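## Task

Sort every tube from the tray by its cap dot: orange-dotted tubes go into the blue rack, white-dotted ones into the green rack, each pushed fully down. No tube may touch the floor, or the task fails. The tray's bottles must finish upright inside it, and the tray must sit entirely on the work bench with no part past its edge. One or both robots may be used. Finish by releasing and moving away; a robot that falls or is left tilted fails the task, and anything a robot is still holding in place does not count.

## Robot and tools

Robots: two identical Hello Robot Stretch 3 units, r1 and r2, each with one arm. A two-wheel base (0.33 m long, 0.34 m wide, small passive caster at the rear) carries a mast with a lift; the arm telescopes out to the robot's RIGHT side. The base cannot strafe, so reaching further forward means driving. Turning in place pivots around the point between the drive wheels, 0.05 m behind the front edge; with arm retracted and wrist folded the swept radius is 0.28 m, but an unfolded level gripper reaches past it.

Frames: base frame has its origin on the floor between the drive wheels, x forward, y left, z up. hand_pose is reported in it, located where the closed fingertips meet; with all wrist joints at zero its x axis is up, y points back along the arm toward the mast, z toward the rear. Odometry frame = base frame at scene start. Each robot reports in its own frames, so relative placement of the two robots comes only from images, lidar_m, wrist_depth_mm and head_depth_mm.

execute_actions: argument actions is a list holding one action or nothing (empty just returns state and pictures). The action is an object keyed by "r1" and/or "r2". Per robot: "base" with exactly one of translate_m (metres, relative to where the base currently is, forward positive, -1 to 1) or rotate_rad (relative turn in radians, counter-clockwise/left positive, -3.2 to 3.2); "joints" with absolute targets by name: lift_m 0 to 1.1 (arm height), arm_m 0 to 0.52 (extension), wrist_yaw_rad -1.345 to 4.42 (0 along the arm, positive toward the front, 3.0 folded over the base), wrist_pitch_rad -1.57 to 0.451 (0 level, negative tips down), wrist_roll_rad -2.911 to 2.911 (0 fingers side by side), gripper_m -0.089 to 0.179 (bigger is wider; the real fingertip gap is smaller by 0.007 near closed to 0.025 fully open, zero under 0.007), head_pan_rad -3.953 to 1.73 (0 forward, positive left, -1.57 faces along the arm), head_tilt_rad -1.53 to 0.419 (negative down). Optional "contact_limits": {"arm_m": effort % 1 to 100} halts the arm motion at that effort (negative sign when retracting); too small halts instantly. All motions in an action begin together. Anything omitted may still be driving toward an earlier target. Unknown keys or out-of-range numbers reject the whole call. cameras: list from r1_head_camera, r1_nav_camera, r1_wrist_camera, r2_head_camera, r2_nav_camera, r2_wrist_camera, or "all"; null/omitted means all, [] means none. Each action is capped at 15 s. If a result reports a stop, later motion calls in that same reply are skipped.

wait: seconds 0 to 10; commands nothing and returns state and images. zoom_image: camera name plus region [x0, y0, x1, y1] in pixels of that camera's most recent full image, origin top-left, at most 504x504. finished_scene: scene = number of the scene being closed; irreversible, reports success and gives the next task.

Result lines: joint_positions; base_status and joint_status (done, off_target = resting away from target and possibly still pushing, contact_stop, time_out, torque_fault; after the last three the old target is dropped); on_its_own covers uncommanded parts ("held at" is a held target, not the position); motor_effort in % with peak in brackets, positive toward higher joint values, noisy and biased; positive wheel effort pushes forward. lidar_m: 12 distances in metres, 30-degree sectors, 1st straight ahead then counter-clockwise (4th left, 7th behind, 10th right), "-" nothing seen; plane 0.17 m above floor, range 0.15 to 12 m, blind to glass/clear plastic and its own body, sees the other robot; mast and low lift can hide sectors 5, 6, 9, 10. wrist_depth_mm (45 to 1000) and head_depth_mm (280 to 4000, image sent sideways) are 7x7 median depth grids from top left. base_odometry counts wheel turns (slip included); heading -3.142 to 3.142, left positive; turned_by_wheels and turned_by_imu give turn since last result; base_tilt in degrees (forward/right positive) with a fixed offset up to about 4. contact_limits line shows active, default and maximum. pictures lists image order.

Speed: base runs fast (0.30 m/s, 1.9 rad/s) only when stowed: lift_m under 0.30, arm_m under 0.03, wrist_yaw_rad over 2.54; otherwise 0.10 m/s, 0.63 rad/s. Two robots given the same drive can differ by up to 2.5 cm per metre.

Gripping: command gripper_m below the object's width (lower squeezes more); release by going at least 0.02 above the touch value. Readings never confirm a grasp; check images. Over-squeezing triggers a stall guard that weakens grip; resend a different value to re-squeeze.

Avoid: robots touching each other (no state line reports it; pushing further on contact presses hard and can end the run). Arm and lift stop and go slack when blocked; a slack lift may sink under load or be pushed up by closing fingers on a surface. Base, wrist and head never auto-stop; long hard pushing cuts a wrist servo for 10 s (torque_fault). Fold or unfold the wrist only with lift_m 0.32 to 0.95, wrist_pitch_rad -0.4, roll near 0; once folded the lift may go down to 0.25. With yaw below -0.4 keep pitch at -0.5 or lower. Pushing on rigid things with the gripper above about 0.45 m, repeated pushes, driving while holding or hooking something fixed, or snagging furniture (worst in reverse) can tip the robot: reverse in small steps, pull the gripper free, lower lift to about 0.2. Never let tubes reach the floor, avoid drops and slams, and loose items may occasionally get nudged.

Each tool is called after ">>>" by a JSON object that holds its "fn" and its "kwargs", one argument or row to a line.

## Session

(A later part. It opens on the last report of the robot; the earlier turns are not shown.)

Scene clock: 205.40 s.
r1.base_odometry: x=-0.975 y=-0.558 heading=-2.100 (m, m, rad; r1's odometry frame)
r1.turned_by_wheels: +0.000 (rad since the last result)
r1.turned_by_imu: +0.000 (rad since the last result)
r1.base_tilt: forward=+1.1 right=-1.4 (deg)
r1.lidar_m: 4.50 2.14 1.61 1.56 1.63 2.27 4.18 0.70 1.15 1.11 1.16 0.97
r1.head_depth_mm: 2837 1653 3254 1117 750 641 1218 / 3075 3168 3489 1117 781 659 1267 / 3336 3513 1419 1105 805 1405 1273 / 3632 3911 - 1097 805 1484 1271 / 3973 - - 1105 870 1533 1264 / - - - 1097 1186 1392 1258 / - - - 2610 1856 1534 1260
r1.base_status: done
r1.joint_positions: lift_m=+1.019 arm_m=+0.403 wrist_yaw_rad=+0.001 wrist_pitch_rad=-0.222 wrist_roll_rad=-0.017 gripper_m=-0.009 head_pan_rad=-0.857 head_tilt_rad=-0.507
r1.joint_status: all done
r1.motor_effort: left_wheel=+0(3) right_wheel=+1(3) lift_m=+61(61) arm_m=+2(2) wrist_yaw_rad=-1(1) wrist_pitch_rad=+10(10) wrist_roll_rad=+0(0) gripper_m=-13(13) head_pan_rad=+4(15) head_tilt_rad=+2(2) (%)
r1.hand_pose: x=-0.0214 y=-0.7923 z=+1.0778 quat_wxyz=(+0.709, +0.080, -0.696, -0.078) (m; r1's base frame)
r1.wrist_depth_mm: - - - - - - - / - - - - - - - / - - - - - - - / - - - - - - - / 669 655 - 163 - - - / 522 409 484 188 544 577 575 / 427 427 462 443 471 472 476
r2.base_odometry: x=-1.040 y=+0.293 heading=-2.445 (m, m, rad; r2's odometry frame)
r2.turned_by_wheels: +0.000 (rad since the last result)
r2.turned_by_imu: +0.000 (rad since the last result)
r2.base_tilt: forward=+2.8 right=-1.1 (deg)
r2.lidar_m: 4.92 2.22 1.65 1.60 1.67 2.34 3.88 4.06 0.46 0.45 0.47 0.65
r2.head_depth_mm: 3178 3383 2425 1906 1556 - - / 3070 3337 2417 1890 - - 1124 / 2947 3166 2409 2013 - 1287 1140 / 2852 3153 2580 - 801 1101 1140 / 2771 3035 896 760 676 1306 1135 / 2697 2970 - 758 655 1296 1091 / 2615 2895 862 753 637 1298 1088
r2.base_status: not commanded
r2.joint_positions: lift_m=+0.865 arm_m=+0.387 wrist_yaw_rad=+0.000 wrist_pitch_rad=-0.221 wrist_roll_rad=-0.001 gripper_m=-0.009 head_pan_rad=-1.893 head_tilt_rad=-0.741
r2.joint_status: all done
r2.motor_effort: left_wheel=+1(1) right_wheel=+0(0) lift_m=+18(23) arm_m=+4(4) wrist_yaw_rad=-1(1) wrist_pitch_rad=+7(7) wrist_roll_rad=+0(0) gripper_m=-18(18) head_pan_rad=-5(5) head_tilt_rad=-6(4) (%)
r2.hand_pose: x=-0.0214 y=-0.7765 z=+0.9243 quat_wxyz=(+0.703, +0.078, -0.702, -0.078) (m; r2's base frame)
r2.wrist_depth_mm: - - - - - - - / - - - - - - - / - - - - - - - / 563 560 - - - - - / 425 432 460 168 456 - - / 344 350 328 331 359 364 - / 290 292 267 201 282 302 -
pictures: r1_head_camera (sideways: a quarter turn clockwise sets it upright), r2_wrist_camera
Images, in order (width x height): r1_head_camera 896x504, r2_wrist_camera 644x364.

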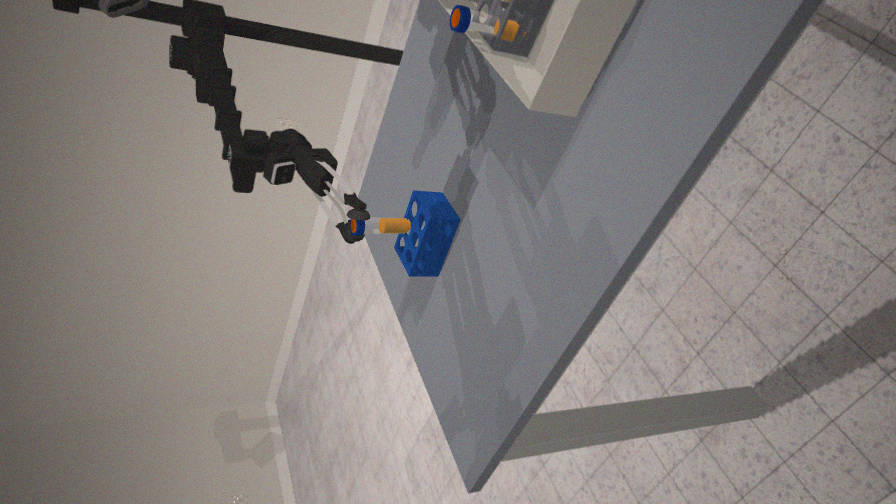

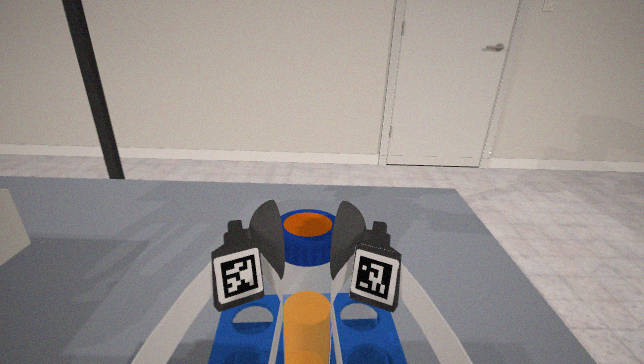

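>>> {"fn": "execute_actions", "kwargs": {
  "actions": [
    {"r2":{"joints":{"lift_m":0.825}},"r1":{"base":{"translate_m":-0.1},"joints":{"head_pan_rad":-1.9,"head_tilt_rad":-0.74}}}
  ],
  "cameras": ["r1_head_camera","r2_wrist_camera"]
}}

Scene clock: 212.70 s.
r1.base_odometry: x=-0.925 y=-0.472 heading=-2.100 (m, m, rad; r1's odometry frame)
r1.turned_by_wheels: +0.000 (rad since the last result)
r1.turned_by_imu: +0.001 (rad since the last result)
r1.base_tilt: forward=+1.1 right=-1.4 (deg)
r1.lidar_m: 4.60 2.14 1.61 1.56 1.64 2.26 4.08 0.64 0.63 1.11 1.16 1.05
r1.head_depth_mm: 3140 - - - 1462 1333 1152 / 2949 - - 794 1053 1243 1150 / 2883 - 954 790 1496 1319 1148 / 2738 3168 938 789 1459 1311 1142 / - 3045 1024 787 696 1324 1139 / - 3001 1017 785 673 1316 1146 / - 2985 1014 781 656 1307 1137
r1.base_status: done
r1.joint_positions: lift_m=+1.019 arm_m=+0.403 wrist_yaw_rad=+0.001 wrist_pitch_rad=-0.222 wrist_roll_rad=-0.017 gripper_m=-0.009 head_pan_rad=-1.893 head_tilt_rad=-0.731
r1.joint_status: all done
r1.motor_effort: left_wheel=+0(3) right_wheel=+1(3) lift_m=+61(61) arm_m=+2(2) wrist_yaw_rad=+0(1) wrist_pitch_rad=+10(10) wrist_roll_rad=+0(0) gripper_m=-13(13) head_pan_rad=-4(48) head_tilt_rad=-4(17) (%)
r1.hand_pose: x=-0.0214 y=-0.7923 z=+1.0778 quat_wxyz=(+0.709, +0.080, -0.696, -0.078) (m; r1's base frame)
r1.wrist_depth_mm: - - - - - - - / - - - - - - - / - - - - - - - / - - - - - - - / 653 - - 165 - - - / 401 492 478 188 561 581 610 / 427 466 453 436 470 478 487
r2.base_odometry: x=-1.040 y=+0.293 heading=-2.445 (m, m, rad; r2's odometry frame)
r2.turned_by_wheels: +0.000 (rad since the last result)
r2.turned_by_imu: +0.000 (rad since the last result)
r2.base_tilt: forward=+2.8 right=-1.2 (deg)
r2.lidar_m: 4.92 2.22 1.65 1.60 1.68 2.32 3.89 4.06 0.46 0.45 0.47 0.65
r2.head_depth_mm: 3168 3357 2437 1904 1560 1367 - / 3060 3339 2422 1890 1593 - - / 2959 3216 2400 1940 - 1271 1127 / 2864 3119 2394 - 1429 1103 1135 / 2761 3049 - 760 677 1302 1135 / 2694 2971 - 757 656 1300 1092 / 2604 2906 888 753 637 1297 1089
r2.base_status: not commanded
r2.joint_positions: lift_m=+0.825 arm_m=+0.387 wrist_yaw_rad=-0.001 wrist_pitch_rad=-0.220 wrist_roll_rad=-0.001 gripper_m=-0.009 head_pan_rad=-1.893 head_tilt_rad=-0.741
r2.joint_status: all done
r2.motor_effort: left_wheel=+1(1) right_wheel=+0(0) lift_m=+18(20) arm_m=+5(4) wrist_yaw_rad=+1(1) wrist_pitch_rad=+7(7) wrist_roll_rad=+0(0) gripper_m=-18(18) head_pan_rad=-5(4) head_tilt_rad=-4(4) (%)
r2.hand_pose: x=-0.0217 y=-0.7765 z=+0.8845 quat_wxyz=(+0.703, +0.078, -0.702, -0.078) (m; r2's base frame)
r2.wrist_depth_mm: - - - - - - - / - - - - - - - / - - - - - - - / 480 487 497 512 513 - - / 362 368 391 164 385 406 - / 290 296 - 207 308 308 - / 244 247 183 179 209 256 261
pictures: r1_head_camera (sideways: a quarter turn clockwise sets it upright), r2_wrist_camera
Images, in order (width x height): r1_head_camera 896x504, r2_wrist_camera 644x364.

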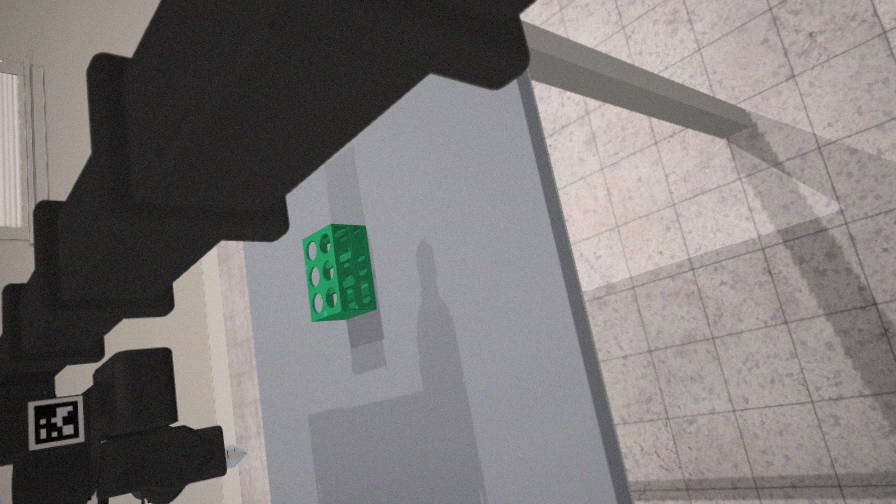

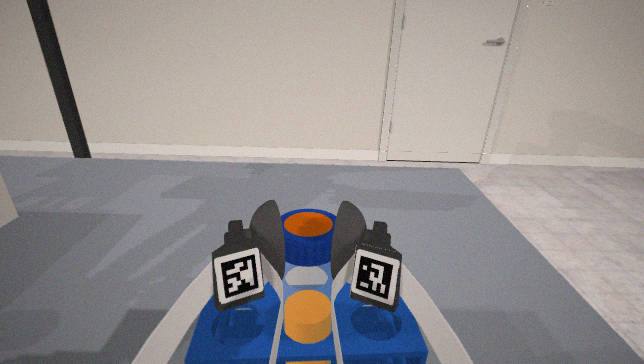

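>>> {"fn": "execute_actions", "kwargs": {
  "actions": [
    {"r2":{"joints":{"lift_m":0.814}},"r1":{"base":{"translate_m":-0.235},"joints":{"lift_m":0.89,"arm_m":0.35}}}
  ],
  "cameras": ["r1_wrist_camera","r2_wrist_camera"]
}}

Scene clock: 220.60 s.
r1.base_odometry: x=-0.806 y=-0.269 heading=-2.100 (m, m, rad; r1's odometry frame)
r1.turned_by_wheels: +0.000 (rad since the last result)
r1.turned_by_imu: +0.000 (rad since the last result)
r1.base_tilt: forward=+1.1 right=-1.4 (deg)
r1.lidar_m: 4.83 2.14 1.62 1.56 1.63 2.27 3.87 4.01 0.50 1.11 1.15 1.27
r1.head_depth_mm: 3150 3438 2574 1949 1638 - - / 3007 3379 2538 2014 - - 1126 / 2985 3171 2522 - - 1290 1153 / 2850 3135 2731 742 811 1272 1140 / 2752 3100 910 788 693 1326 1134 / 2686 2958 - 784 672 1319 1144 / 2598 2938 927 782 651 1315 1139
r1.base_status: done
r1.joint_positions: lift_m=+0.891 arm_m=+0.350 wrist_yaw_rad=+0.001 wrist_pitch_rad=-0.222 wrist_roll_rad=-0.017 gripper_m=-0.009 head_pan_rad=-1.893 head_tilt_rad=-0.731
r1.joint_status: all done
r1.motor_effort: left_wheel=+0(3) right_wheel=+1(4) lift_m=+14(52) arm_m=-4(5) wrist_yaw_rad=-1(1) wrist_pitch_rad=+10(10) wrist_roll_rad=+0(0) gripper_m=-13(13) head_pan_rad=-4(3) head_tilt_rad=-3(3) (%)
r1.hand_pose: x=-0.0214 y=-0.7399 z=+0.9496 quat_wxyz=(+0.709, +0.080, -0.696, -0.078) (m; r1's base frame)
r1.wrist_depth_mm: - - - - - - - / - - - - - - - / - - - - - - - / 478 624 618 - - - - / 418 464 487 164 485 - - / 370 378 361 188 373 396 - / 313 313 296 245 311 324 -
r2.base_odometry: x=-1.040 y=+0.293 heading=-2.445 (m, m, rad; r2's odometry frame)
r2.turned_by_wheels: +0.000 (rad since the last result)
r2.turned_by_imu: +0.000 (rad since the last result)
r2.base_tilt: forward=+2.9 right=-1.1 (deg)
r2.lidar_m: 4.92 2.23 1.66 1.60 1.67 2.33 3.88 4.06 0.46 0.45 0.47 0.65
r2.head_depth_mm: 3189 3357 2424 1902 1566 1348 - / 3060 3343 2412 1898 1581 - - / 2964 3219 2405 1892 - 1260 1122 / 2861 3097 2368 - 1431 1102 1142 / 2764 3014 - 748 677 1302 1134 / 2726 2945 - 738 655 1298 1089 / 2639 2905 885 754 638 1293 1085
r2.base_status: not commanded
r2.joint_positions: lift_m=+0.814 arm_m=+0.387 wrist_yaw_rad=-0.001 wrist_pitch_rad=-0.195 wrist_roll_rad=-0.001 gripper_m=-0.009 head_pan_rad=-1.893 head_tilt_rad=-0.741
r2.joint_status: all done
r2.motor_effort: left_wheel=+1(1) right_wheel=+0(1) lift_m=+17(17) arm_m=+4(4) wrist_yaw_rad=+1(1) wrist_pitch_rad=-2(7) wrist_roll_rad=+0(0) gripper_m=-18(19) head_pan_rad=-6(5) head_tilt_rad=-5(5) (%)
r2.hand_pose: x=-0.0217 y=-0.7785 z=+0.8799 quat_wxyz=(+0.704, +0.069, -0.703, -0.069) (m; r2's base frame)
r2.wrist_depth_mm: - - - - - - - / - - - - - - - / - - - - - - - / 485 497 505 521 522 - - / 360 372 387 164 391 412 - / 292 295 212 211 306 306 - / 242 243 175 180 189 253 254
pictures: r1_wrist_camera, r2_wrist_camera
Images, in order (width x height): r1_wrist_camera 644x364, r2_wrist_camera 644x364.

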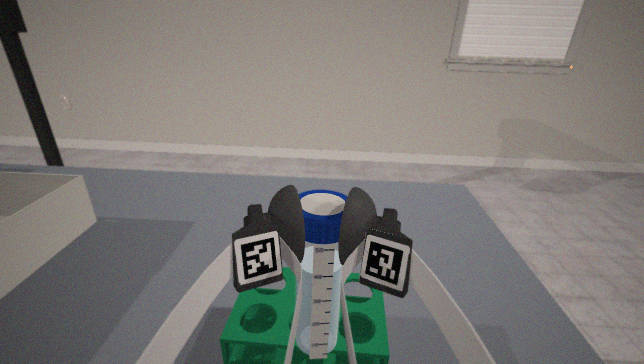

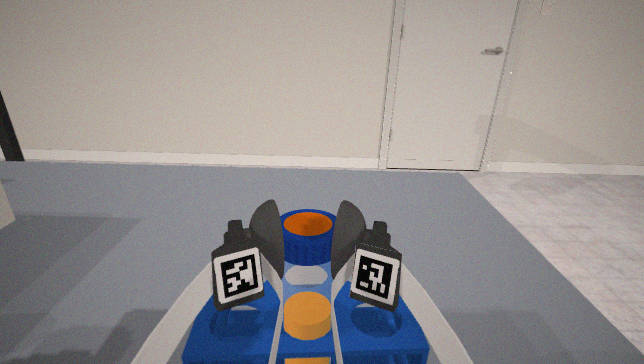

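>>> {"fn": "execute_actions", "kwargs": {
  "actions": [
    {"r2":{"joints":{"gripper_m":0.055,"lift_m":0.82}},"r1":{"base":{"translate_m":0.007},"joints":{"lift_m":0.885,"arm_m":0.387}}}
  ],
  "cameras": []
}}

>>> {"fn": "execute_actions", "kwargs": {
  "actions": [
    {"r2":{"joints":{"arm_m":0.2,"head_pan_rad":-0.6,"head_tilt_rad":-0.4}},"r1":{"joints":{"lift_m":0.863}}}
  ],
  "cameras": ["r1_wrist_camera","r2_wrist_camera","r2_head_camera"]
}}

Scene clock: 235.73 s.
r1.base_odometry: x=-0.810 y=-0.275 heading=-2.101 (m, m, rad; r1's odometry frame)
r1.turned_by_wheels: +0.000 (rad since the last result)
r1.turned_by_imu: +0.001 (rad since the last result)
r1.base_tilt: forward=+1.1 right=-1.4 (deg)
r1.lidar_m: 4.80 2.14 1.61 1.57 1.63 2.27 3.84 4.03 0.50 1.11 1.16 1.26
r1.head_depth_mm: 3147 3406 2555 1938 1613 - - / 3036 3384 2540 2004 - - 1126 / 2932 3218 2505 - - 1268 1148 / 2880 3147 2730 741 869 1301 1139 / 2738 3048 941 787 693 1319 1146 / 2694 2908 - 784 672 1301 1139 / 2594 2886 953 781 654 1317 1137
r1.base_status: done
r1.joint_positions: lift_m=+0.886 arm_m=+0.387 wrist_yaw_rad=+0.001 wrist_pitch_rad=-0.222 wrist_roll_rad=-0.017 gripper_m=-0.009 head_pan_rad=-1.893 head_tilt_rad=-0.731
r1.joint_status: all done
r1.motor_effort: left_wheel=+0(4) right_wheel=+1(6) lift_m=+14(16) arm_m=+2(2) wrist_yaw_rad=-1(1) wrist_pitch_rad=+10(10) wrist_roll_rad=+0(0) gripper_m=-14(13) head_pan_rad=-3(4) head_tilt_rad=-4(3) (%)
r1.hand_pose: x=-0.0214 y=-0.7763 z=+0.9446 quat_wxyz=(+0.709, +0.080, -0.696, -0.078) (m; r1's base frame)
r1.wrist_depth_mm: - - - - - - - / - - - - - - - / - - - - - - - / 594 595 614 - - - - / 409 458 476 164 482 525 - / 364 377 355 188 367 380 - / 309 309 295 238 299 323 -
r2.base_odometry: x=-1.040 y=+0.293 heading=-2.445 (m, m, rad; r2's odometry frame)
r2.turned_by_wheels: +0.000 (rad since the last result)
r2.turned_by_imu: +0.000 (rad since the last result)
r2.base_tilt: forward=+2.9 right=-1.1 (deg)
r2.lidar_m: 4.91 2.22 1.66 1.60 1.67 2.33 3.88 4.06 0.46 0.45 0.47 0.65
r2.head_depth_mm: 3190 3396 2453 1897 1563 1358 - / 3068 3305 2427 1882 1572 - - / 2934 3211 2383 1919 - 1273 1122 / 2854 3132 2394 - 1432 1103 1138 / 2754 3035 - 760 677 1302 1135 / 2711 2955 - 738 656 1297 1094 / 2618 2900 872 753 636 1296 1088
r2.base_status: not commanded
r2.joint_positions: lift_m=+0.820 arm_m=+0.387 wrist_yaw_rad=-0.001 wrist_pitch_rad=-0.215 wrist_roll_rad=-0.001 gripper_m=+0.055 head_pan_rad=-1.893 head_tilt_rad=-0.741
r2.joint_status: all done
r2.motor_effort: left_wheel=+1(1) right_wheel=-1(1) lift_m=+26(26) arm_m=+4(5) wrist_yaw_rad=+1(1) wrist_pitch_rad=+6(5) wrist_roll_rad=+0(0) gripper_m=+0(80) head_pan_rad=-4(5) head_tilt_rad=-5(5) (%)
r2.hand_pose: x=-0.0217 y=-0.7769 z=+0.8803 quat_wxyz=(+0.703, +0.076, -0.702, -0.077) (m; r2's base frame)
r2.wrist_depth_mm: - - - - - - - / - - - - - - - / - - - - - - - / 468 477 491 498 508 - - / 355 357 387 164 383 383 - / 286 289 211 212 306 305 - / 241 243 181 179 222 251 252
pictures: none
No camera images: the call's "cameras" was empty. Leave "cameras" out to get every camera's image.

Scene clock: 238.37 s.
r1.base_odometry: x=-0.810 y=-0.275 heading=-2.101 (m, m, rad; r1's odometry frame)
r1.turned_by_wheels: +0.000 (rad since the last result)
r1.turned_by_imu: +0.001 (rad since the last result)
r1.base_tilt: forward=+1.1 right=-1.4 (deg)
r1.lidar_m: 4.83 2.14 1.62 1.57 1.63 2.27 3.85 4.04 0.50 1.11 1.16 1.26
r1.head_depth_mm: 3162 3477 2548 1956 1590 - - / 3091 3350 2547 1952 1664 - 1104 / 2941 3240 2481 2040 - 1259 1141 / 2863 3172 2653 - 869 1295 1139 / 2760 2995 - 788 693 1316 1143 / 2688 3018 - 786 674 1314 1140 / 2617 2873 972 781 652 1315 1144
r1.base_status: not commanded
r1.joint_positions: lift_m=+0.864 arm_m=+0.387 wrist_yaw_rad=+0.001 wrist_pitch_rad=-0.222 wrist_roll_rad=-0.017 gripper_m=-0.009 head_pan_rad=-1.893 head_tilt_rad=-0.731
r1.joint_status: all done
r1.motor_effort: left_wheel=-1(0) right_wheel=+1(1) lift_m=+14(16) arm_m=+2(2) wrist_yaw_rad=-1(1) wrist_pitch_rad=+10(10) wrist_roll_rad=+0(0) gripper_m=-13(13) head_pan_rad=-4(4) head_tilt_rad=-2(3) (%)
r1.hand_pose: x=-0.0214 y=-0.7763 z=+0.9226 quat_wxyz=(+0.709, +0.080, -0.696, -0.078) (m; r1's base frame)
r1.wrist_depth_mm: - - - - - - - / - - - - - - - / - - - - - - - / 416 549 570 597 597 - - / 396 419 425 165 441 444 - / 335 343 322 188 337 356 - / 282 283 253 208 276 298 298
r2.base_odometry: x=-1.040 y=+0.293 heading=-2.445 (m, m, rad; r2's odometry frame)
r2.turned_by_wheels: +0.000 (rad since the last result)
r2.turned_by_imu: +0.000 (rad since the last result)
r2.base_tilt: forward=+2.8 right=-1.1 (deg)
r2.lidar_m: 4.93 2.22 1.65 1.60 1.67 2.33 3.88 4.04 0.46 0.45 0.47 0.65
r2.head_depth_mm: 3356 3485 3703 1111 760 695 611 / 3729 3947 - 1322 863 694 1312 / - - - 1263 907 1512 1346 / - - - 1304 943 1652 1274 / - - - 1295 1902 1596 1300 / - - - 1379 1971 1602 1338 / - - - 3082 2140 1644 1329
r2.base_status: not commanded
r2.joint_positions: lift_m=+0.820 arm_m=+0.200 wrist_yaw_rad=+0.000 wrist_pitch_rad=-0.216 wrist_roll_rad=-0.001 gripper_m=+0.055 head_pan_rad=-0.607 head_tilt_rad=-0.409
r2.joint_status: all done
r2.motor_effort: left_wheel=+1(1) right_wheel=+0(0) lift_m=+26(26) arm_m=-4(7) wrist_yaw_rad=+0(1) wrist_pitch_rad=+5(5) wrist_roll_rad=+0(0) gripper_m=+1(1) head_pan_rad=+4(59) head_tilt_rad=+4(27) (%)
r2.hand_pose: x=-0.0216 y=-0.5903 z=+0.8800 quat_wxyz=(+0.703, +0.076, -0.702, -0.077) (m; r2's base frame)
r2.wrist_depth_mm: - - - - - - - / - - - - - - - / 524 705 719 - - - - / 434 478 457 383 504 - - / 355 360 364 353 388 403 - / 286 289 282 296 309 305 - / 241 243 245 247 248 253 254
pictures: r1_wrist_camera, r2_head_camera (sideways: a quarter turn clockwise sets it upright), r2_wrist_camera
Images, in order (width x height): r1_wrist_camera 644x364, r2_head_camera 896x504, r2_wrist_camera 644x364.

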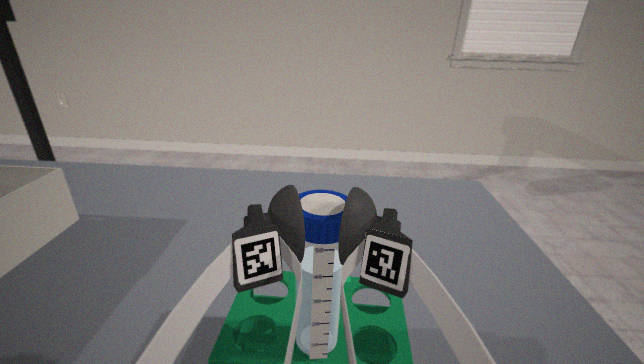

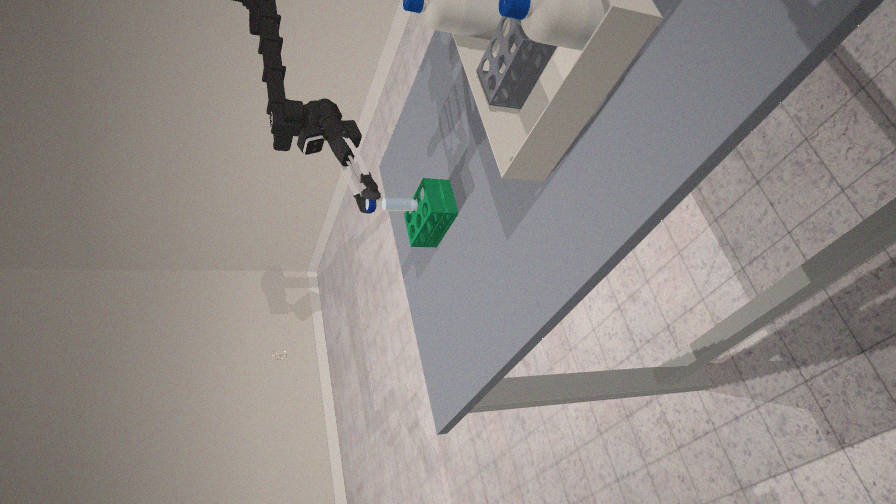

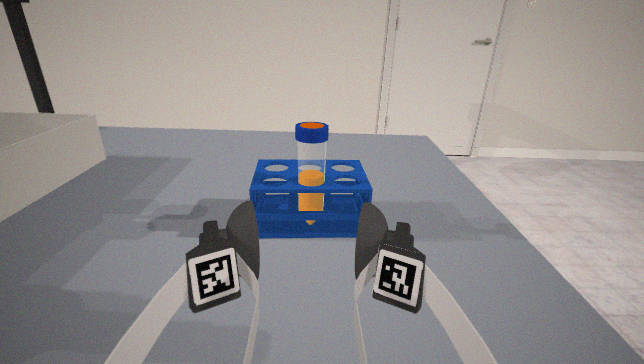

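>>> {"fn": "execute_actions", "kwargs": {
  "actions": [
    {"r2":{"joints":{"arm_m":0.05,"head_pan_rad":-1.2,"head_tilt_rad":-0.6}},"r1":{"joints":{"lift_m":0.812}}}
  ],
  "cameras": ["r1_wrist_camera"]
}}

Scene clock: 252.97 s.
r1.base_odometry: x=-0.810 y=-0.275 heading=-2.100 (m, m, rad; r1's odometry frame)
r1.turned_by_wheels: +0.000 (rad since the last result)
r1.turned_by_imu: +0.001 (rad since the last result)
r1.base_tilt: forward=+1.1 right=-1.4 (deg)
r1.lidar_m: 4.83 2.14 1.62 1.57 1.64 2.27 3.86 4.05 0.50 1.11 1.16 1.26
r1.head_depth_mm: 3167 3403 2528 1954 1582 1359 - / 3072 3348 2533 1936 1576 - - / 2933 3283 2500 1935 - - 1121 / 2832 3166 2493 - 1453 1293 1139 / 2782 3063 1127 761 695 1315 1137 / 2686 2994 - 758 673 1315 1144 / 2647 2944 1034 780 655 1304 1137
r1.base_status: not commanded
r1.joint_positions: lift_m=+0.813 arm_m=+0.387 wrist_yaw_rad=+0.001 wrist_pitch_rad=-0.198 wrist_roll_rad=-0.017 gripper_m=-0.009 head_pan_rad=-1.893 head_tilt_rad=-0.731
r1.joint_status: all done
r1.motor_effort: left_wheel=+0(0) right_wheel=+0(1) lift_m=+10(11) arm_m=+2(2) wrist_yaw_rad=-1(2) wrist_pitch_rad=-1(10) wrist_roll_rad=+0(0) gripper_m=-13(13) head_pan_rad=-4(4) head_tilt_rad=-4(4) (%)
r1.hand_pose: x=-0.0212 y=-0.7782 z=+0.8778 quat_wxyz=(+0.710, +0.071, -0.697, -0.069) (m; r1's base frame)
r1.wrist_depth_mm: - - - - - - - / - - - - - - - / - - - - - - - / 400 476 488 507 506 - - / 350 352 357 164 372 374 - / 283 283 231 188 279 295 301 / 233 235 195 193 193 246 249
r2.base_odometry: x=-1.040 y=+0.293 heading=-2.445 (m, m, rad; r2's odometry frame)
r2.turned_by_wheels: +0.000 (rad since the last result)
r2.turned_by_imu: +0.000 (rad since the last result)
r2.base_tilt: forward=+2.9 right=-1.1 (deg)
r2.lidar_m: 4.91 2.23 1.65 1.60 1.67 2.34 3.89 4.08 0.46 0.45 0.47 0.65
r2.head_depth_mm: 2582 2830 3074 863 732 - - / 2666 2948 3125 940 749 625 1210 / 2810 3070 3201 935 724 642 1206 / 2890 3215 3202 928 720 1354 1204 / 3016 3360 1157 826 717 1392 1153 / 1717 3510 1097 826 737 1415 1145 / 3278 3677 1286 871 762 1414 1168
r2.base_status: not commanded
r2.joint_positions: lift_m=+0.820 arm_m=+0.050 wrist_yaw_rad=+0.000 wrist_pitch_rad=-0.216 wrist_roll_rad=-0.001 gripper_m=+0.055 head_pan_rad=-1.193 head_tilt_rad=-0.593
r2.joint_status: all done
r2.motor_effort: left_wheel=+1(1) right_wheel=+0(0) lift_m=+25(27) arm_m=-4(5) wrist_yaw_rad=+1(0) wrist_pitch_rad=+6(6) wrist_roll_rad=+0(0) gripper_m=+1(1) head_pan_rad=-5(50) head_tilt_rad=-5(21) (%)
r2.hand_pose: x=-0.0216 y=-0.4403 z=+0.8800 quat_wxyz=(+0.703, +0.077, -0.702, -0.077) (m; r2's base frame)
r2.wrist_depth_mm: - - - - - - - / - - - - - - - / 481 612 726 618 - - - / 434 475 492 491 513 - - / 358 364 387 373 393 402 - / 289 293 283 297 308 303 - / 240 243 245 247 251 251 254
pictures: r1_wrist_camera
Images, in order (width x height): r1_wrist_camera 644x364.

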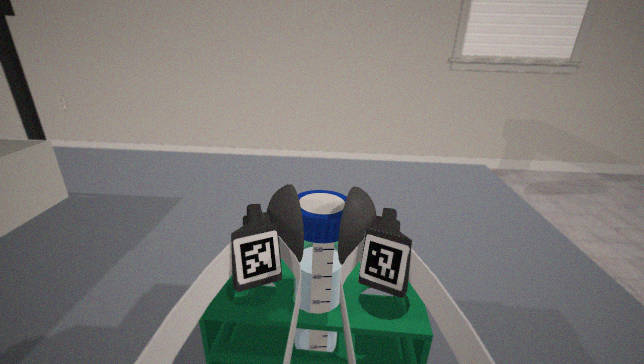

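>>> {"fn": "execute_actions", "kwargs": {
  "actions": [
    {"r1":{"joints":{"gripper_m":0.055,"lift_m":0.818}}}
  ],
  "cameras": []
}}

>>> {"fn": "execute_actions", "kwargs": {
  "actions": [
    {"r1":{"joints":{"lift_m":0.88}}}
  ],
  "cameras": []
}}

>>> {"fn": "execute_actions", "kwargs": {
  "actions": [
    {"r1":{"base":{"translate_m":0.61},"joints":{"lift_m":0.97,"arm_m":0.36,"head_pan_rad":-1.577}}}
  ],
  "cameras": []
}}

>>> {"fn": "execute_actions", "kwargs": {
  "actions": [
    {"r1":{"joints":{"lift_m":0.823}}}
  ],
  "cameras": ["r1_wrist_camera","r2_head_camera"]
}}

Scene clock: 262.13 s.
r1.base_odometry: x=-0.810 y=-0.275 heading=-2.100 (m, m, rad; r1's odometry frame)
r1.turned_by_wheels: +0.000 (rad since the last result)
r1.turned_by_imu: +0.001 (rad since the last result)
r1.base_tilt: forward=+1.1 right=-1.4 (deg)
r1.lidar_m: 4.82 2.14 1.62 1.56 1.64 2.27 3.87 4.04 0.51 1.11 1.16 1.26
r1.head_depth_mm: 3183 3398 2548 1944 1590 1357 - / 3003 3349 2530 1936 1601 - - / 2921 3233 2542 1925 - - 1126 / 2845 3202 2499 - 1446 1293 1143 / 2783 3039 1120 761 696 1316 1141 / 2683 3022 - 761 673 1321 1142 / 2627 2893 1057 782 653 1307 1143
r1.base_status: not commanded
r1.joint_positions: lift_m=+0.817 arm_m=+0.387 wrist_yaw_rad=+0.001 wrist_pitch_rad=-0.214 wrist_roll_rad=-0.017 gripper_m=+0.055 head_pan_rad=-1.893 head_tilt_rad=-0.731
r1.joint_status: all done
r1.motor_effort: left_wheel=+0(0) right_wheel=+0(0) lift_m=+60(63) arm_m=+2(2) wrist_yaw_rad=+0(1) wrist_pitch_rad=+7(6) wrist_roll_rad=+0(0) gripper_m=+1(77) head_pan_rad=-4(3) head_tilt_rad=-4(3) (%)
r1.hand_pose: x=-0.0212 y=-0.7769 z=+0.8778 quat_wxyz=(+0.709, +0.077, -0.697, -0.075) (m; r1's base frame)
r1.wrist_depth_mm: - - - - - - - / - - - - - - - / - - - - - - - / 399 461 472 474 484 537 - / 349 345 - 190 381 366 - / 278 280 234 186 270 295 299 / 234 234 205 193 205 245 243
r2.base_odometry: x=-1.040 y=+0.293 heading=-2.445 (m, m, rad; r2's odometry frame)
r2.turned_by_wheels: +0.000 (rad since the last result)
r2.turned_by_imu: +0.000 (rad since the last result)
r2.base_tilt: forward=+2.9 right=-1.1 (deg)
r2.lidar_m: 4.91 2.22 1.65 1.60 1.67 2.33 3.89 4.07 0.46 0.45 0.47 0.64
r2.head_depth_mm: 2585 2817 3046 861 730 - - / 2683 2947 3123 938 749 625 1215 / 2791 3127 3221 933 723 641 1207 / 2894 3210 3197 929 720 1357 1209 / 3008 3380 1164 824 717 1388 1148 / 1708 3478 1096 829 738 1419 1146 / 3250 3693 1280 870 761 1407 1165
r2.base_status: not commanded
r2.joint_positions: lift_m=+0.820 arm_m=+0.050 wrist_yaw_rad=+0.000 wrist_pitch_rad=-0.216 wrist_roll_rad=-0.001 gripper_m=+0.055 head_pan_rad=-1.193 head_tilt_rad=-0.593
r2.joint_status: not commanded
r2.motor_effort: left_wheel=+1(1) right_wheel=-1(0) lift_m=+27(25) arm_m=-4(4) wrist_yaw_rad=+0(0) wrist_pitch_rad=+5(6) wrist_roll_rad=+0(0) gripper_m=+0(1) head_pan_rad=-5(5) head_tilt_rad=-4(5) (%)
r2.hand_pose: x=-0.0216 y=-0.4403 z=+0.8800 quat_wxyz=(+0.703, +0.077, -0.702, -0.077) (m; r2's base frame)
r2.wrist_depth_mm: - - - - - - - / - - - - - - - / 477 620 734 621 - - - / 437 481 494 500 501 - - / 360 358 388 372 390 409 - / 288 292 284 298 308 303 - / 240 244 245 247 248 254 253
pictures: none
No camera images: the call's "cameras" was empty. Leave "cameras" out to get every camera's image.

Scene clock: 263.53 s.
r1.base_odometry: x=-0.810 y=-0.275 heading=-2.100 (m, m, rad; r1's odometry frame)
r1.turned_by_wheels: +0.000 (rad since the last result)
r1.turned_by_imu: +0.000 (rad since the last result)
r1.base_tilt: forward=+1.1 right=-1.4 (deg)
r1.lidar_m: 4.83 2.14 1.62 1.57 1.64 2.28 3.87 4.02 0.50 1.11 1.15 1.26
r1.head_depth_mm: 3127 3426 2539 1936 1628 - - / 3023 3393 2515 2006 - - 1128 / 2933 3188 2523 2075 - 1269 1146 / 2837 3194 2739 738 1163 1294 1139 / 2788 3029 941 789 691 1320 1145 / 2699 2895 - 784 673 1319 1138 / 2619 2871 949 781 653 1314 1136
r1.base_status: not commanded
r1.joint_positions: lift_m=+0.879 arm_m=+0.387 wrist_yaw_rad=+0.001 wrist_pitch_rad=-0.215 wrist_roll_rad=-0.017 gripper_m=+0.055 head_pan_rad=-1.893 head_tilt_rad=-0.731
r1.joint_status: all done
r1.motor_effort: left_wheel=+0(0) right_wheel=+0(0) lift_m=+60(60) arm_m=+2(2) wrist_yaw_rad=-1(2) wrist_pitch_rad=+7(7) wrist_roll_rad=+0(0) gripper_m=+1(1) head_pan_rad=-4(4) head_tilt_rad=-4(3) (%)
r1.hand_pose: x=-0.0212 y=-0.7768 z=+0.9396 quat_wxyz=(+0.709, +0.077, -0.697, -0.075) (m; r1's base frame)
r1.wrist_depth_mm: - - - - - - - / - - - - - - - / - - - - - - - / 560 607 613 - - - - / 403 452 - 463 504 531 - / 360 369 352 280 356 381 - / 301 303 292 225 306 317 345
r2.base_odometry: x=-1.040 y=+0.293 heading=-2.445 (m, m, rad; r2's odometry frame)
r2.turned_by_wheels: +0.000 (rad since the last result)
r2.turned_by_imu: +0.000 (rad since the last result)
r2.base_tilt: forward=+2.8 right=-1.1 (deg)
r2.lidar_m: 4.92 2.23 1.65 1.60 1.67 2.32 3.90 4.06 0.46 0.45 0.47 0.65
r2.head_depth_mm: 2568 2830 3028 862 731 - - / 2680 2943 3133 939 750 625 1214 / 2782 3072 3203 934 724 642 1208 / 2885 3219 3173 929 720 1356 1202 / 3014 3341 1158 823 718 1390 1151 / 1674 3474 1098 826 737 1415 1148 / 3236 3696 1281 870 760 1412 1169
r2.base_status: not commanded
r2.joint_positions: lift_m=+0.820 arm_m=+0.050 wrist_yaw_rad=+0.000 wrist_pitch_rad=-0.216 wrist_roll_rad=-0.001 gripper_m=+0.055 head_pan_rad=-1.193 head_tilt_rad=-0.593
r2.joint_status: not commanded
r2.motor_effort: left_wheel=+1(1) right_wheel=-1(0) lift_m=+26(26) arm_m=-4(4) wrist_yaw_rad=+0(1) wrist_pitch_rad=+5(6) wrist_roll_rad=+0(0) gripper_m=+0(0) head_pan_rad=-6(5) head_tilt_rad=-4(4) (%)
r2.hand_pose: x=-0.0216 y=-0.4403 z=+0.8800 quat_wxyz=(+0.703, +0.077, -0.702, -0.077) (m; r2's base frame)
r2.wrist_depth_mm: - - - - - - - / - - - - - - - / 484 612 735 612 - - - / 432 476 482 497 508 - - / 360 364 391 373 385 402 - / 286 290 284 298 307 304 - / 241 244 244 248 247 254 255
pictures: none
No camera images: the call's "cameras" was empty. Leave "cameras" out to get every camera's image.

Scene clock: 270.60 s.
r1.base_odometry: x=-1.118 y=-0.802 heading=-2.101 (m, m, rad; r1's odometry frame)
r1.turned_by_wheels: +0.000 (rad since the last result)
r1.turned_by_imu: +0.005 (rad since the last result)
r1.base_tilt: forward=+1.1 right=-1.4 (deg)
r1.lidar_m: 4.23 2.13 1.60 1.55 1.62 2.27 4.48 0.94 1.16 1.12 1.17 0.74
r1.head_depth_mm: 2723 - - 747 706 1336 1150 / 2684 - 941 771 702 1331 1146 / 2699 - 964 768 702 1318 1145 / 2723 - 909 762 698 1314 1140 / 2747 3001 1024 788 696 1317 1144 / 2742 2948 1019 788 695 1322 1134 / 1369 2963 1012 780 691 1322 1137
r1.base_status: done
r1.joint_positions: lift_m=+0.969 arm_m=+0.360 wrist_yaw_rad=+0.001 wrist_pitch_rad=-0.215 wrist_roll_rad=-0.017 gripper_m=+0.055 head_pan_rad=-1.584 head_tilt_rad=-0.731
r1.joint_status: all done
r1.motor_effort: left_wheel=+0(3) right_wheel=+1(6) lift_m=+60(65) arm_m=-4(5) wrist_yaw_rad=-1(1) wrist_pitch_rad=+7(7) wrist_roll_rad=+0(0) gripper_m=+1(0) head_pan_rad=+4(32) head_tilt_rad=-3(3) (%)
r1.hand_pose: x=-0.0212 y=-0.7505 z=+1.0296 quat_wxyz=(+0.709, +0.077, -0.697, -0.075) (m; r1's base frame)
r1.wrist_depth_mm: - - - - - - - / - 896 - - - - - / - - - - - - - / - - - - - - - / 599 603 - 412 676 650 662 / 491 487 473 428 469 489 520 / 394 403 414 319 381 397 418
r2.base_odometry: x=-1.040 y=+0.293 heading=-2.445 (m, m, rad; r2's odometry frame)
r2.turned_by_wheels: +0.000 (rad since the last result)
r2.turned_by_imu: +0.000 (rad since the last result)
r2.base_tilt: forward=+2.8 right=-1.1 (deg)
r2.lidar_m: 4.91 2.23 1.66 1.60 1.67 2.33 3.89 4.07 0.46 0.45 0.47 0.65
r2.head_depth_mm: 2585 2822 3044 861 730 - - / 2628 2955 3122 938 749 624 1213 / 1465 3037 3041 934 724 640 1204 / 2783 977 3179 927 720 1351 1203 / 3031 3318 1160 824 718 1389 1152 / 3146 3525 1098 827 737 1418 1145 / 3273 3719 1285 868 760 1410 1167
r2.base_status: not commanded
r2.joint_positions: lift_m=+0.820 arm_m=+0.050 wrist_yaw_rad=+0.000 wrist_pitch_rad=-0.216 wrist_roll_rad=-0.001 gripper_m=+0.055 head_pan_rad=-1.193 head_tilt_rad=-0.593
r2.joint_status: not commanded
r2.motor_effort: left_wheel=+1(1) right_wheel=+0(0) lift_m=+26(27) arm_m=-4(4) wrist_yaw_rad=+0(1) wrist_pitch_rad=+5(5) wrist_roll_rad=+0(0) gripper_m=+0(1) head_pan_rad=-4(4) head_tilt_rad=-4(3) (%)
r2.hand_pose: x=-0.0216 y=-0.4403 z=+0.8800 quat_wxyz=(+0.703, +0.077, -0.702, -0.077) (m; r2's base frame)
r2.wrist_depth_mm: - - - - - - - / - - - - - - - / 489 614 724 615 - - - / 443 483 491 497 514 - - / 357 363 389 374 390 399 - / 288 293 283 296 308 305 - / 241 243 244 247 249 253 256
pictures: none
No camera images: the call's "cameras" was empty. Leave "cameras" out to get every camera's image.

Scene clock: 272.77 s.
r1.base_odometry: x=-1.118 y=-0.802 heading=-2.101 (m, m, rad; r1's odometry frame)
r1.turned_by_wheels: +0.000 (rad since the last result)
r1.turned_by_imu: +0.000 (rad since the last result)
r1.base_tilt: forward=+1.1 right=-1.3 (deg)
r1.lidar_m: 4.23 2.13 1.60 1.55 1.62 2.26 4.47 0.94 1.16 1.12 1.17 0.74
r1.head_depth_mm: 2724 3125 1044 769 - - - / 2734 3047 1026 - 1451 1301 1143 / 2734 2997 - 768 701 1324 1143 / 2693 3005 948 762 697 1323 1143 / 2760 2986 1019 790 695 1324 1144 / 2735 2996 1017 785 693 1324 1141 / 1362 2973 1010 783 693 1316 1142
r1.base_status: not commanded
r1.joint_positions: lift_m=+0.824 arm_m=+0.360 wrist_yaw_rad=+0.001 wrist_pitch_rad=-0.215 wrist_roll_rad=-0.017 gripper_m=+0.055 head_pan_rad=-1.584 head_tilt_rad=-0.731
r1.joint_status: all done
r1.motor_effort: left_wheel=-1(1) right_wheel=+1(1) lift_m=+13(61) arm_m=-4(4) wrist_yaw_rad=-2(2) wrist_pitch_rad=+7(7) wrist_roll_rad=+0(0) gripper_m=+0(1) head_pan_rad=+4(4) head_tilt_rad=-4(3) (%)
r1.hand_pose: x=-0.0212 y=-0.7505 z=+0.8843 quat_wxyz=(+0.709, +0.077, -0.697, -0.075) (m; r1's base frame)
r1.wrist_depth_mm: - 933 - - - - - / - - - - - - - / - - - 343 - - - / 463 474 481 252 426 432 459 / 358 361 - 260 373 282 288 / 288 291 279 238 255 252 247 / 241 242 236 242 239 239 234
r2.base_odometry: x=-1.040 y=+0.293 heading=-2.445 (m, m, rad; r2's odometry frame)
r2.turned_by_wheels: +0.000 (rad since the last result)
r2.turned_by_imu: +0.000 (rad since the last result)
r2.base_tilt: forward=+3.0 right=-1.1 (deg)
r2.lidar_m: 4.90 2.22 1.65 1.60 1.67 2.33 3.89 4.08 0.46 0.45 0.47 0.65
r2.head_depth_mm: 2572 2834 3056 863 730 - - / 2665 2955 3096 941 750 625 1211 / 2708 2974 3049 935 722 640 1204 / 2903 1192 1103 928 720 1355 1205 / 3019 3330 1158 825 717 1387 1150 / 3116 3515 1094 826 737 1412 1150 / 3265 3669 1281 870 761 1407 1173
r2.base_status: not commanded
r2.joint_positions: lift_m=+0.820 arm_m=+0.050 wrist_yaw_rad=+0.000 wrist_pitch_rad=-0.216 wrist_roll_rad=-0.001 gripper_m=+0.055 head_pan_rad=-1.193 head_tilt_rad=-0.593
r2.joint_status: not commanded
r2.motor_effort: left_wheel=+1(1) right_wheel=-1(1) lift_m=+26(26) arm_m=-4(4) wrist_yaw_rad=+0(0) wrist_pitch_rad=+6(6) wrist_roll_rad=+0(0) gripper_m=+1(0) head_pan_rad=-5(5) head_tilt_rad=-4(4) (%)
r2.hand_pose: x=-0.0216 y=-0.4403 z=+0.8800 quat_wxyz=(+0.703, +0.077, -0.702, -0.077) (m; r2's base frame)
r2.wrist_depth_mm: - 759 - - - - - / - - - - - - - / 487 608 721 629 - - - / 441 479 484 498 506 - - / 360 361 384 373 387 400 - / 287 293 281 295 310 304 - / 241 242 243 247 248 253 255
pictures: r1_wrist_camera, r2_head_camera (sideways: a quarter turn clockwise sets it upright)
Images, in order (width x height): r1_wrist_camera 644x364, r2_head_camera 896x504.

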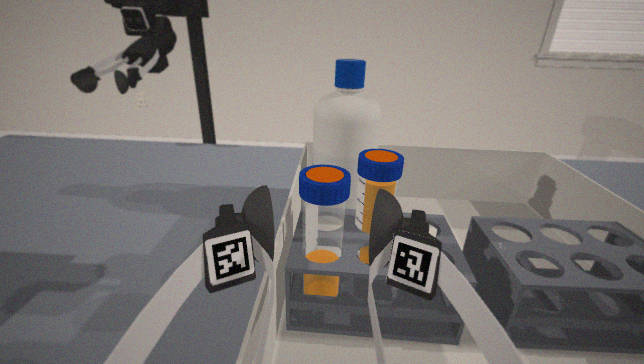

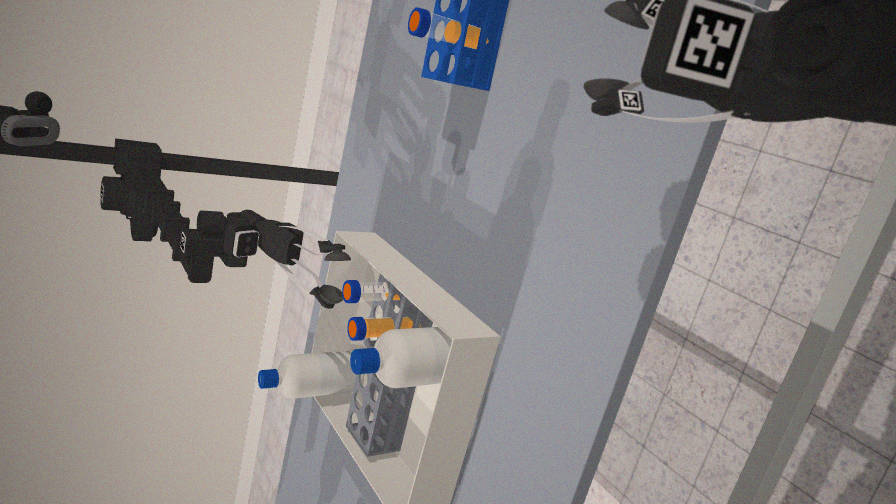

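>>> {"fn": "execute_actions", "kwargs": {
  "actions": [
    {"r1":{"base":{"translate_m":-0.002},"joints":{"arm_m":0.404}}}
  ],
  "cameras": ["r1_wrist_camera"]
}}

>>> {"fn": "execute_actions", "kwargs": {
  "actions": [
    {"r1":{"joints":{"gripper_m":-0.01}}}
  ],
  "cameras": ["r1_wrist_camera"]
}}

Scene clock: 281.63 s.
r1.base_odometry: x=-1.117 y=-0.800 heading=-2.101 (m, m, rad; r1's odometry frame)
r1.turned_by_wheels: +0.000 (rad since the last result)
r1.turned_by_imu: +0.001 (rad since the last result)
r1.base_tilt: forward=+1.1 right=-1.3 (deg)
r1.lidar_m: 4.22 2.13 1.60 1.56 1.63 2.26 4.46 0.94 1.15 1.12 1.17 0.74
r1.head_depth_mm: 2712 3082 999 769 - - - / 2740 3037 1024 - 1462 1302 1153 / 2701 3059 - 766 698 1333 1149 / 2734 3033 950 761 697 1320 1141 / 2733 3056 1023 791 694 1313 1139 / 2688 3006 1019 786 692 1317 1140 / 1370 2980 1009 781 690 1312 1138
r1.base_status: done
r1.joint_positions: lift_m=+0.824 arm_m=+0.404 wrist_yaw_rad=+0.001 wrist_pitch_rad=-0.215 wrist_roll_rad=-0.017 gripper_m=+0.055 head_pan_rad=-1.584 head_tilt_rad=-0.731
r1.joint_status: all done
r1.motor_effort: left_wheel=+0(4) right_wheel=+1(4) lift_m=+13(14) arm_m=+2(2) wrist_yaw_rad=-1(1) wrist_pitch_rad=+7(7) wrist_roll_rad=+0(0) gripper_m=+0(1) head_pan_rad=+4(4) head_tilt_rad=-4(3) (%)
r1.hand_pose: x=-0.0212 y=-0.7938 z=+0.8843 quat_wxyz=(+0.709, +0.077, -0.697, -0.075) (m; r1's base frame)
r1.wrist_depth_mm: - 706 - - - - - / - - - - - - - / - - - 299 - - - / 469 478 486 312 387 387 491 / 352 362 - 174 396 373 306 / 289 291 279 214 233 231 224 / 242 242 234 196 199 199 185
r2.base_odometry: x=-1.040 y=+0.293 heading=-2.445 (m, m, rad; r2's odometry frame)
r2.turned_by_wheels: +0.000 (rad since the last result)
r2.turned_by_imu: +0.000 (rad since the last result)
r2.base_tilt: forward=+2.9 right=-1.2 (deg)
r2.lidar_m: 4.92 2.23 1.65 1.60 1.68 2.32 3.88 4.07 0.46 0.45 0.47 0.65
r2.head_depth_mm: 2581 2836 3039 862 730 - - / 2676 2935 3133 936 752 624 1212 / 2715 2981 1837 936 722 640 1208 / 2870 1189 1101 930 720 1357 1206 / 3021 3378 1163 827 718 1388 1149 / 3172 3535 1095 828 736 1413 1146 / 3260 3751 1287 870 762 1409 1165
r2.base_status: not commanded
r2.joint_positions: lift_m=+0.820 arm_m=+0.050 wrist_yaw_rad=+0.000 wrist_pitch_rad=-0.216 wrist_roll_rad=-0.001 gripper_m=+0.055 head_pan_rad=-1.193 head_tilt_rad=-0.593
r2.joint_status: not commanded
r2.motor_effort: left_wheel=+1(1) right_wheel=+0(0) lift_m=+26(26) arm_m=-4(4) wrist_yaw_rad=+0(0) wrist_pitch_rad=+5(6) wrist_roll_rad=+0(0) gripper_m=+0(0) head_pan_rad=-6(5) head_tilt_rad=-4(4) (%)
r2.hand_pose: x=-0.0216 y=-0.4403 z=+0.8800 quat_wxyz=(+0.703, +0.077, -0.702, -0.077) (m; r2's base frame)
r2.wrist_depth_mm: - 679 - - - - - / 587 - - - - - - / 482 610 727 614 - - - / 435 474 489 498 509 - - / 355 362 393 371 388 403 - / 288 291 284 294 308 304 - / 239 243 245 247 248 253 256
pictures: r1_wrist_camera
Images, in order (width x height): r1_wrist_camera 644x364.

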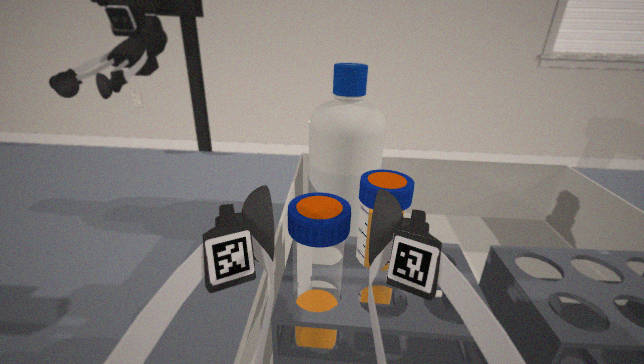

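Scene clock: 282.77 s.
r1.base_odometry: x=-1.117 y=-0.800 heading=-2.101 (m, m, rad; r1's odometry frame)
r1.turned_by_wheels: +0.000 (rad since the last result)
r1.turned_by_imu: +0.000 (rad since the last result)
r1.base_tilt: forward=+1.1 right=-1.4 (deg)
r1.lidar_m: 4.23 2.13 1.60 1.55 1.62 2.26 4.46 0.93 1.15 1.12 1.17 0.74
r1.head_depth_mm: 2738 3061 999 768 - - - / 2744 3087 1024 - 1459 1292 1152 / 2715 3034 - 765 698 1327 1146 / 2695 3071 966 760 699 1320 1140 / 2730 3047 1023 786 696 1311 1140 / 2731 3027 1021 784 693 1318 1134 / 1367 3004 1018 779 692 1314 1145
r1.base_status: not commanded
r1.joint_positions: lift_m=+0.824 arm_m=+0.404 wrist_yaw_rad=+0.001 wrist_pitch_rad=-0.215 wrist_roll_rad=-0.017 gripper_m=-0.009 head_pan_rad=-1.584 head_tilt_rad=-0.731
r1.joint_status: all done
r1.motor_effort: left_wheel=-1(1) right_wheel=+1(1) lift_m=+13(14) arm_m=+2(2) wrist_yaw_rad=-1(2) wrist_pitch_rad=+7(7) wrist_roll_rad=+0(0) gripper_m=-12(85) head_pan_rad=+3(4) head_tilt_rad=-4(4) (%)
r1.hand_pose: x=-0.0212 y=-0.7938 z=+0.8843 quat_wxyz=(+0.709, +0.077, -0.697, -0.075) (m; r1's base frame)
r1.wrist_depth_mm: - 699 - - - - - / - - - - - - - / - - - 299 - - - / 469 482 482 308 382 391 491 / 354 358 365 169 371 381 309 / 285 290 271 215 232 231 224 / 239 240 230 196 197 201 186
r2.base_odometry: x=-1.040 y=+0.293 heading=-2.445 (m, m, rad; r2's odometry frame)
r2.turned_by_wheels: +0.000 (rad since the last result)
r2.turned_by_imu: +0.000 (rad since the last result)
r2.base_tilt: forward=+2.9 right=-1.2 (deg)
r2.lidar_m: 4.92 2.23 1.66 1.60 1.67 2.33 3.89 4.08 0.46 0.45 0.47 0.65
r2.head_depth_mm: 2577 2810 3059 862 730 - - / 2669 2953 3123 937 749 625 1208 / 2709 2983 1840 933 722 641 1204 / 2901 1187 1091 927 721 1356 1202 / 2997 3329 1156 825 718 1385 1151 / 3147 3507 1096 829 737 1419 1147 / 3303 3747 1281 874 761 1415 1172
r2.base_status: not commanded
r2.joint_positions: lift_m=+0.820 arm_m=+0.050 wrist_yaw_rad=+0.000 wrist_pitch_rad=-0.216 wrist_roll_rad=-0.001 gripper_m=+0.055 head_pan_rad=-1.193 head_tilt_rad=-0.593
r2.joint_status: not commanded
r2.motor_effort: left_wheel=+1(1) right_wheel=-1(0) lift_m=+26(27) arm_m=-4(4) wrist_yaw_rad=+1(1) wrist_pitch_rad=+5(6) wrist_roll_rad=+0(0) gripper_m=+0(1) head_pan_rad=-6(6) head_tilt_rad=-4(4) (%)
r2.hand_pose: x=-0.0216 y=-0.4403 z=+0.8800 quat_wxyz=(+0.703, +0.077, -0.702, -0.077) (m; r2's base frame)
r2.wrist_depth_mm: - 688 - - - - - / 564 - - - - - - / 492 619 725 624 - - - / 437 480 487 494 506 - - / 357 360 388 371 392 404 - / 289 290 284 297 312 305 - / 242 243 245 247 252 252 254
pictures: r1_wrist_camera
Images, in order (width x height): r1_wrist_camera 644x364.

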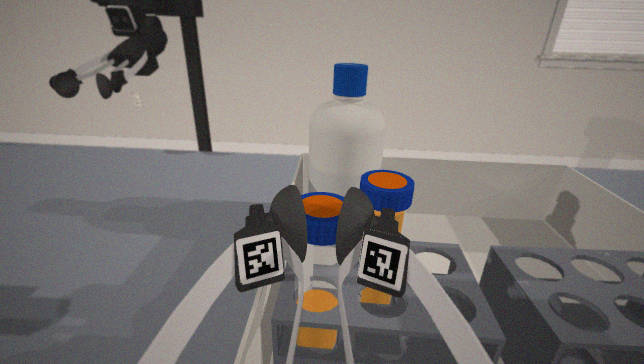

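>>> {"fn": "execute_actions", "kwargs": {
  "actions": [
    {"r1":{"joints":{"lift_m":0.92}}}
  ],
  "cameras": []
}}

>>> {"fn": "execute_actions", "kwargs": {
  "actions": [
    {"r1":{"base":{"translate_m":0.424},"joints":{"lift_m":0.89,"arm_m":0.362}},"r2":{"joints":{"head_pan_rad":-1.5}}}
  ],
  "cameras": ["r1_wrist_camera","r2_head_camera"]
}}

Scene clock: 299.47 s.
r1.base_odometry: x=-1.117 y=-0.800 heading=-2.101 (m, m, rad; r1's odometry frame)
r1.turned_by_wheels: +0.000 (rad since the last result)
r1.turned_by_imu: +0.001 (rad since the last result)
r1.base_tilt: forward=+1.1 right=-1.3 (deg)
r1.lidar_m: 4.23 2.13 1.61 1.55 1.62 2.26 4.45 0.94 1.15 1.12 1.17 0.74
r1.head_depth_mm: 2727 3112 - - 1459 1326 1151 / 2724 2989 940 771 701 1329 1146 / 2699 - 921 766 701 1328 1145 / 2749 2990 908 762 697 1322 1145 / 2701 3036 1024 785 694 1316 1143 / 2725 2989 1017 787 694 1316 1137 / 1372 3002 1009 782 690 1318 1138
r1.base_status: not commanded
r1.joint_positions: lift_m=+0.919 arm_m=+0.404 wrist_yaw_rad=+0.001 wrist_pitch_rad=-0.218 wrist_roll_rad=-0.017 gripper_m=-0.009 head_pan_rad=-1.584 head_tilt_rad=-0.731
r1.joint_status: all done
r1.motor_effort: left_wheel=-1(0) right_wheel=+1(1) lift_m=+61(56) arm_m=+2(2) wrist_yaw_rad=-1(2) wrist_pitch_rad=+8(9) wrist_roll_rad=+0(0) gripper_m=-12(13) head_pan_rad=+3(4) head_tilt_rad=-4(4) (%)
r1.hand_pose: x=-0.0212 y=-0.7936 z=+0.9788 quat_wxyz=(+0.709, +0.078, -0.697, -0.076) (m; r1's base frame)
r1.wrist_depth_mm: - - - - - - - / - 734 - - - - - / - - - - - - - / - - - - - - - / 513 523 535 169 438 439 568 / 415 419 404 357 410 424 427 / 347 350 349 260 293 346 299
r2.base_odometry: x=-1.040 y=+0.293 heading=-2.445 (m, m, rad; r2's odometry frame)
r2.turned_by_wheels: +0.000 (rad since the last result)
r2.turned_by_imu: +0.000 (rad since the last result)
r2.base_tilt: forward=+2.9 right=-1.1 (deg)
r2.lidar_m: 4.93 2.22 1.65 1.60 1.68 2.33 3.88 4.07 0.46 0.45 0.47 0.65
r2.head_depth_mm: 2586 2824 3029 863 731 - - / 2687 2953 3109 938 751 624 1210 / 1507 3017 1846 933 722 641 1211 / 2847 986 1180 929 721 1356 1207 / 3005 3356 1149 823 718 1387 1151 / 3136 3567 1100 826 736 1415 1148 / 3289 3699 1285 870 762 1411 1168
r2.base_status: not commanded
r2.joint_positions: lift_m=+0.820 arm_m=+0.050 wrist_yaw_rad=+0.000 wrist_pitch_rad=-0.216 wrist_roll_rad=-0.001 gripper_m=+0.055 head_pan_rad=-1.193 head_tilt_rad=-0.593
r2.joint_status: not commanded
r2.motor_effort: left_wheel=+1(1) right_wheel=+0(0) lift_m=+27(26) arm_m=-4(4) wrist_yaw_rad=+1(0) wrist_pitch_rad=+6(6) wrist_roll_rad=+0(0) gripper_m=+1(0) head_pan_rad=-5(5) head_tilt_rad=-4(4) (%)
r2.hand_pose: x=-0.0216 y=-0.4403 z=+0.8800 quat_wxyz=(+0.703, +0.077, -0.702, -0.077) (m; r2's base frame)
r2.wrist_depth_mm: - - - - - - - / - - - - - - - / 481 608 729 616 - - - / 437 475 482 497 501 - - / 360 362 389 374 387 402 - / 288 292 282 297 310 305 - / 240 243 245 248 249 255 256
pictures: none
No camera images: the call's "cameras" was empty. Leave "cameras" out to get every camera's image.

Scene clock: 304.67 s.
r1.base_odometry: x=-1.331 y=-1.166 heading=-2.101 (m, m, rad; r1's odometry frame)
r1.turned_by_wheels: +0.000 (rad since the last result)
r1.turned_by_imu: +0.003 (rad since the last result)
r1.base_tilt: forward=+1.1 right=-1.4 (deg)
r1.lidar_m: 3.80 2.14 1.59 1.54 1.61 2.25 4.88 1.33 1.16 0.53 0.50 3.92
r1.head_depth_mm: 2743 3072 1041 - - 1307 1135 / 2726 3020 - 767 702 1334 1148 / 2787 2958 - 795 701 1316 1148 / 1378 2923 925 788 736 1319 1137 / 2713 3048 1022 786 736 1318 1142 / 2729 3038 2385 786 731 1256 1139 / 2776 3061 2456 1903 1510 1318 1143
r1.base_status: done
r1.joint_positions: lift_m=+0.891 arm_m=+0.362 wrist_yaw_rad=-0.001 wrist_pitch_rad=-0.218 wrist_roll_rad=-0.017 gripper_m=-0.009 head_pan_rad=-1.584 head_tilt_rad=-0.731
r1.joint_status: all done
r1.motor_effort: left_wheel=-1(3) right_wheel=+1(7) lift_m=+14(55) arm_m=-4(4) wrist_yaw_rad=+1(3) wrist_pitch_rad=+8(9) wrist_roll_rad=+0(0) gripper_m=-12(12) head_pan_rad=+4(4) head_tilt_rad=-3(3) (%)
r1.hand_pose: x=-0.0218 y=-0.7523 z=+0.9506 quat_wxyz=(+0.709, +0.077, -0.697, -0.077) (m; r1's base frame)
r1.wrist_depth_mm: - - - 963 - - - / - - - - - - - / - - - - - - - / - - - - 671 - - / - - 487 169 499 496 456 / - 412 369 292 351 397 399 / - 319 320 247 276 330 333
r2.base_odometry: x=-1.040 y=+0.293 heading=-2.445 (m, m, rad; r2's odometry frame)
r2.turned_by_wheels: +0.000 (rad since the last result)
r2.turned_by_imu: +0.000 (rad since the last result)
r2.base_tilt: forward=+2.9 right=-1.1 (deg)
r2.lidar_m: 4.91 2.22 1.65 1.60 1.67 2.32 3.89 4.05 0.46 0.45 0.47 0.65
r2.head_depth_mm: 2581 2874 3071 2121 729 626 - / 2639 2918 3154 941 727 624 - / 2581 1007 1127 884 749 - - / 2595 3003 3164 902 744 1324 1203 / 2700 3012 3155 924 717 1315 1202 / 2717 3044 3145 919 715 1314 1196 / 2740 3083 3118 880 712 1346 1193
r2.base_status: not commanded
r2.joint_positions: lift_m=+0.820 arm_m=+0.050 wrist_yaw_rad=+0.000 wrist_pitch_rad=-0.216 wrist_roll_rad=-0.001 gripper_m=+0.055 head_pan_rad=-1.493 head_tilt_rad=-0.593
r2.joint_status: all done
r2.motor_effort: left_wheel=+1(1) right_wheel=-1(0) lift_m=+26(26) arm_m=-4(4) wrist_yaw_rad=+1(0) wrist_pitch_rad=+5(6) wrist_roll_rad=+0(0) gripper_m=+0(1) head_pan_rad=-5(37) head_tilt_rad=-6(4) (%)
r2.hand_pose: x=-0.0216 y=-0.4403 z=+0.8800 quat_wxyz=(+0.703, +0.077, -0.702, -0.077) (m; r2's base frame)
r2.wrist_depth_mm: - - - - - - - / - - - - - - - / 486 621 735 612 - - - / 438 480 487 492 508 - - / 356 362 389 373 388 410 - / 288 294 283 295 311 306 - / 241 244 245 247 249 252 253
pictures: r1_wrist_camera, r2_head_camera (sideways: a quarter turn clockwise sets it upright)
Images, in order (width x height): r1_wrist_camera 644x364, r2_head_camera 896x504.

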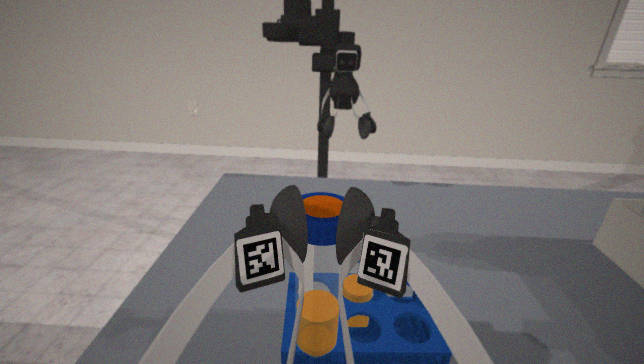

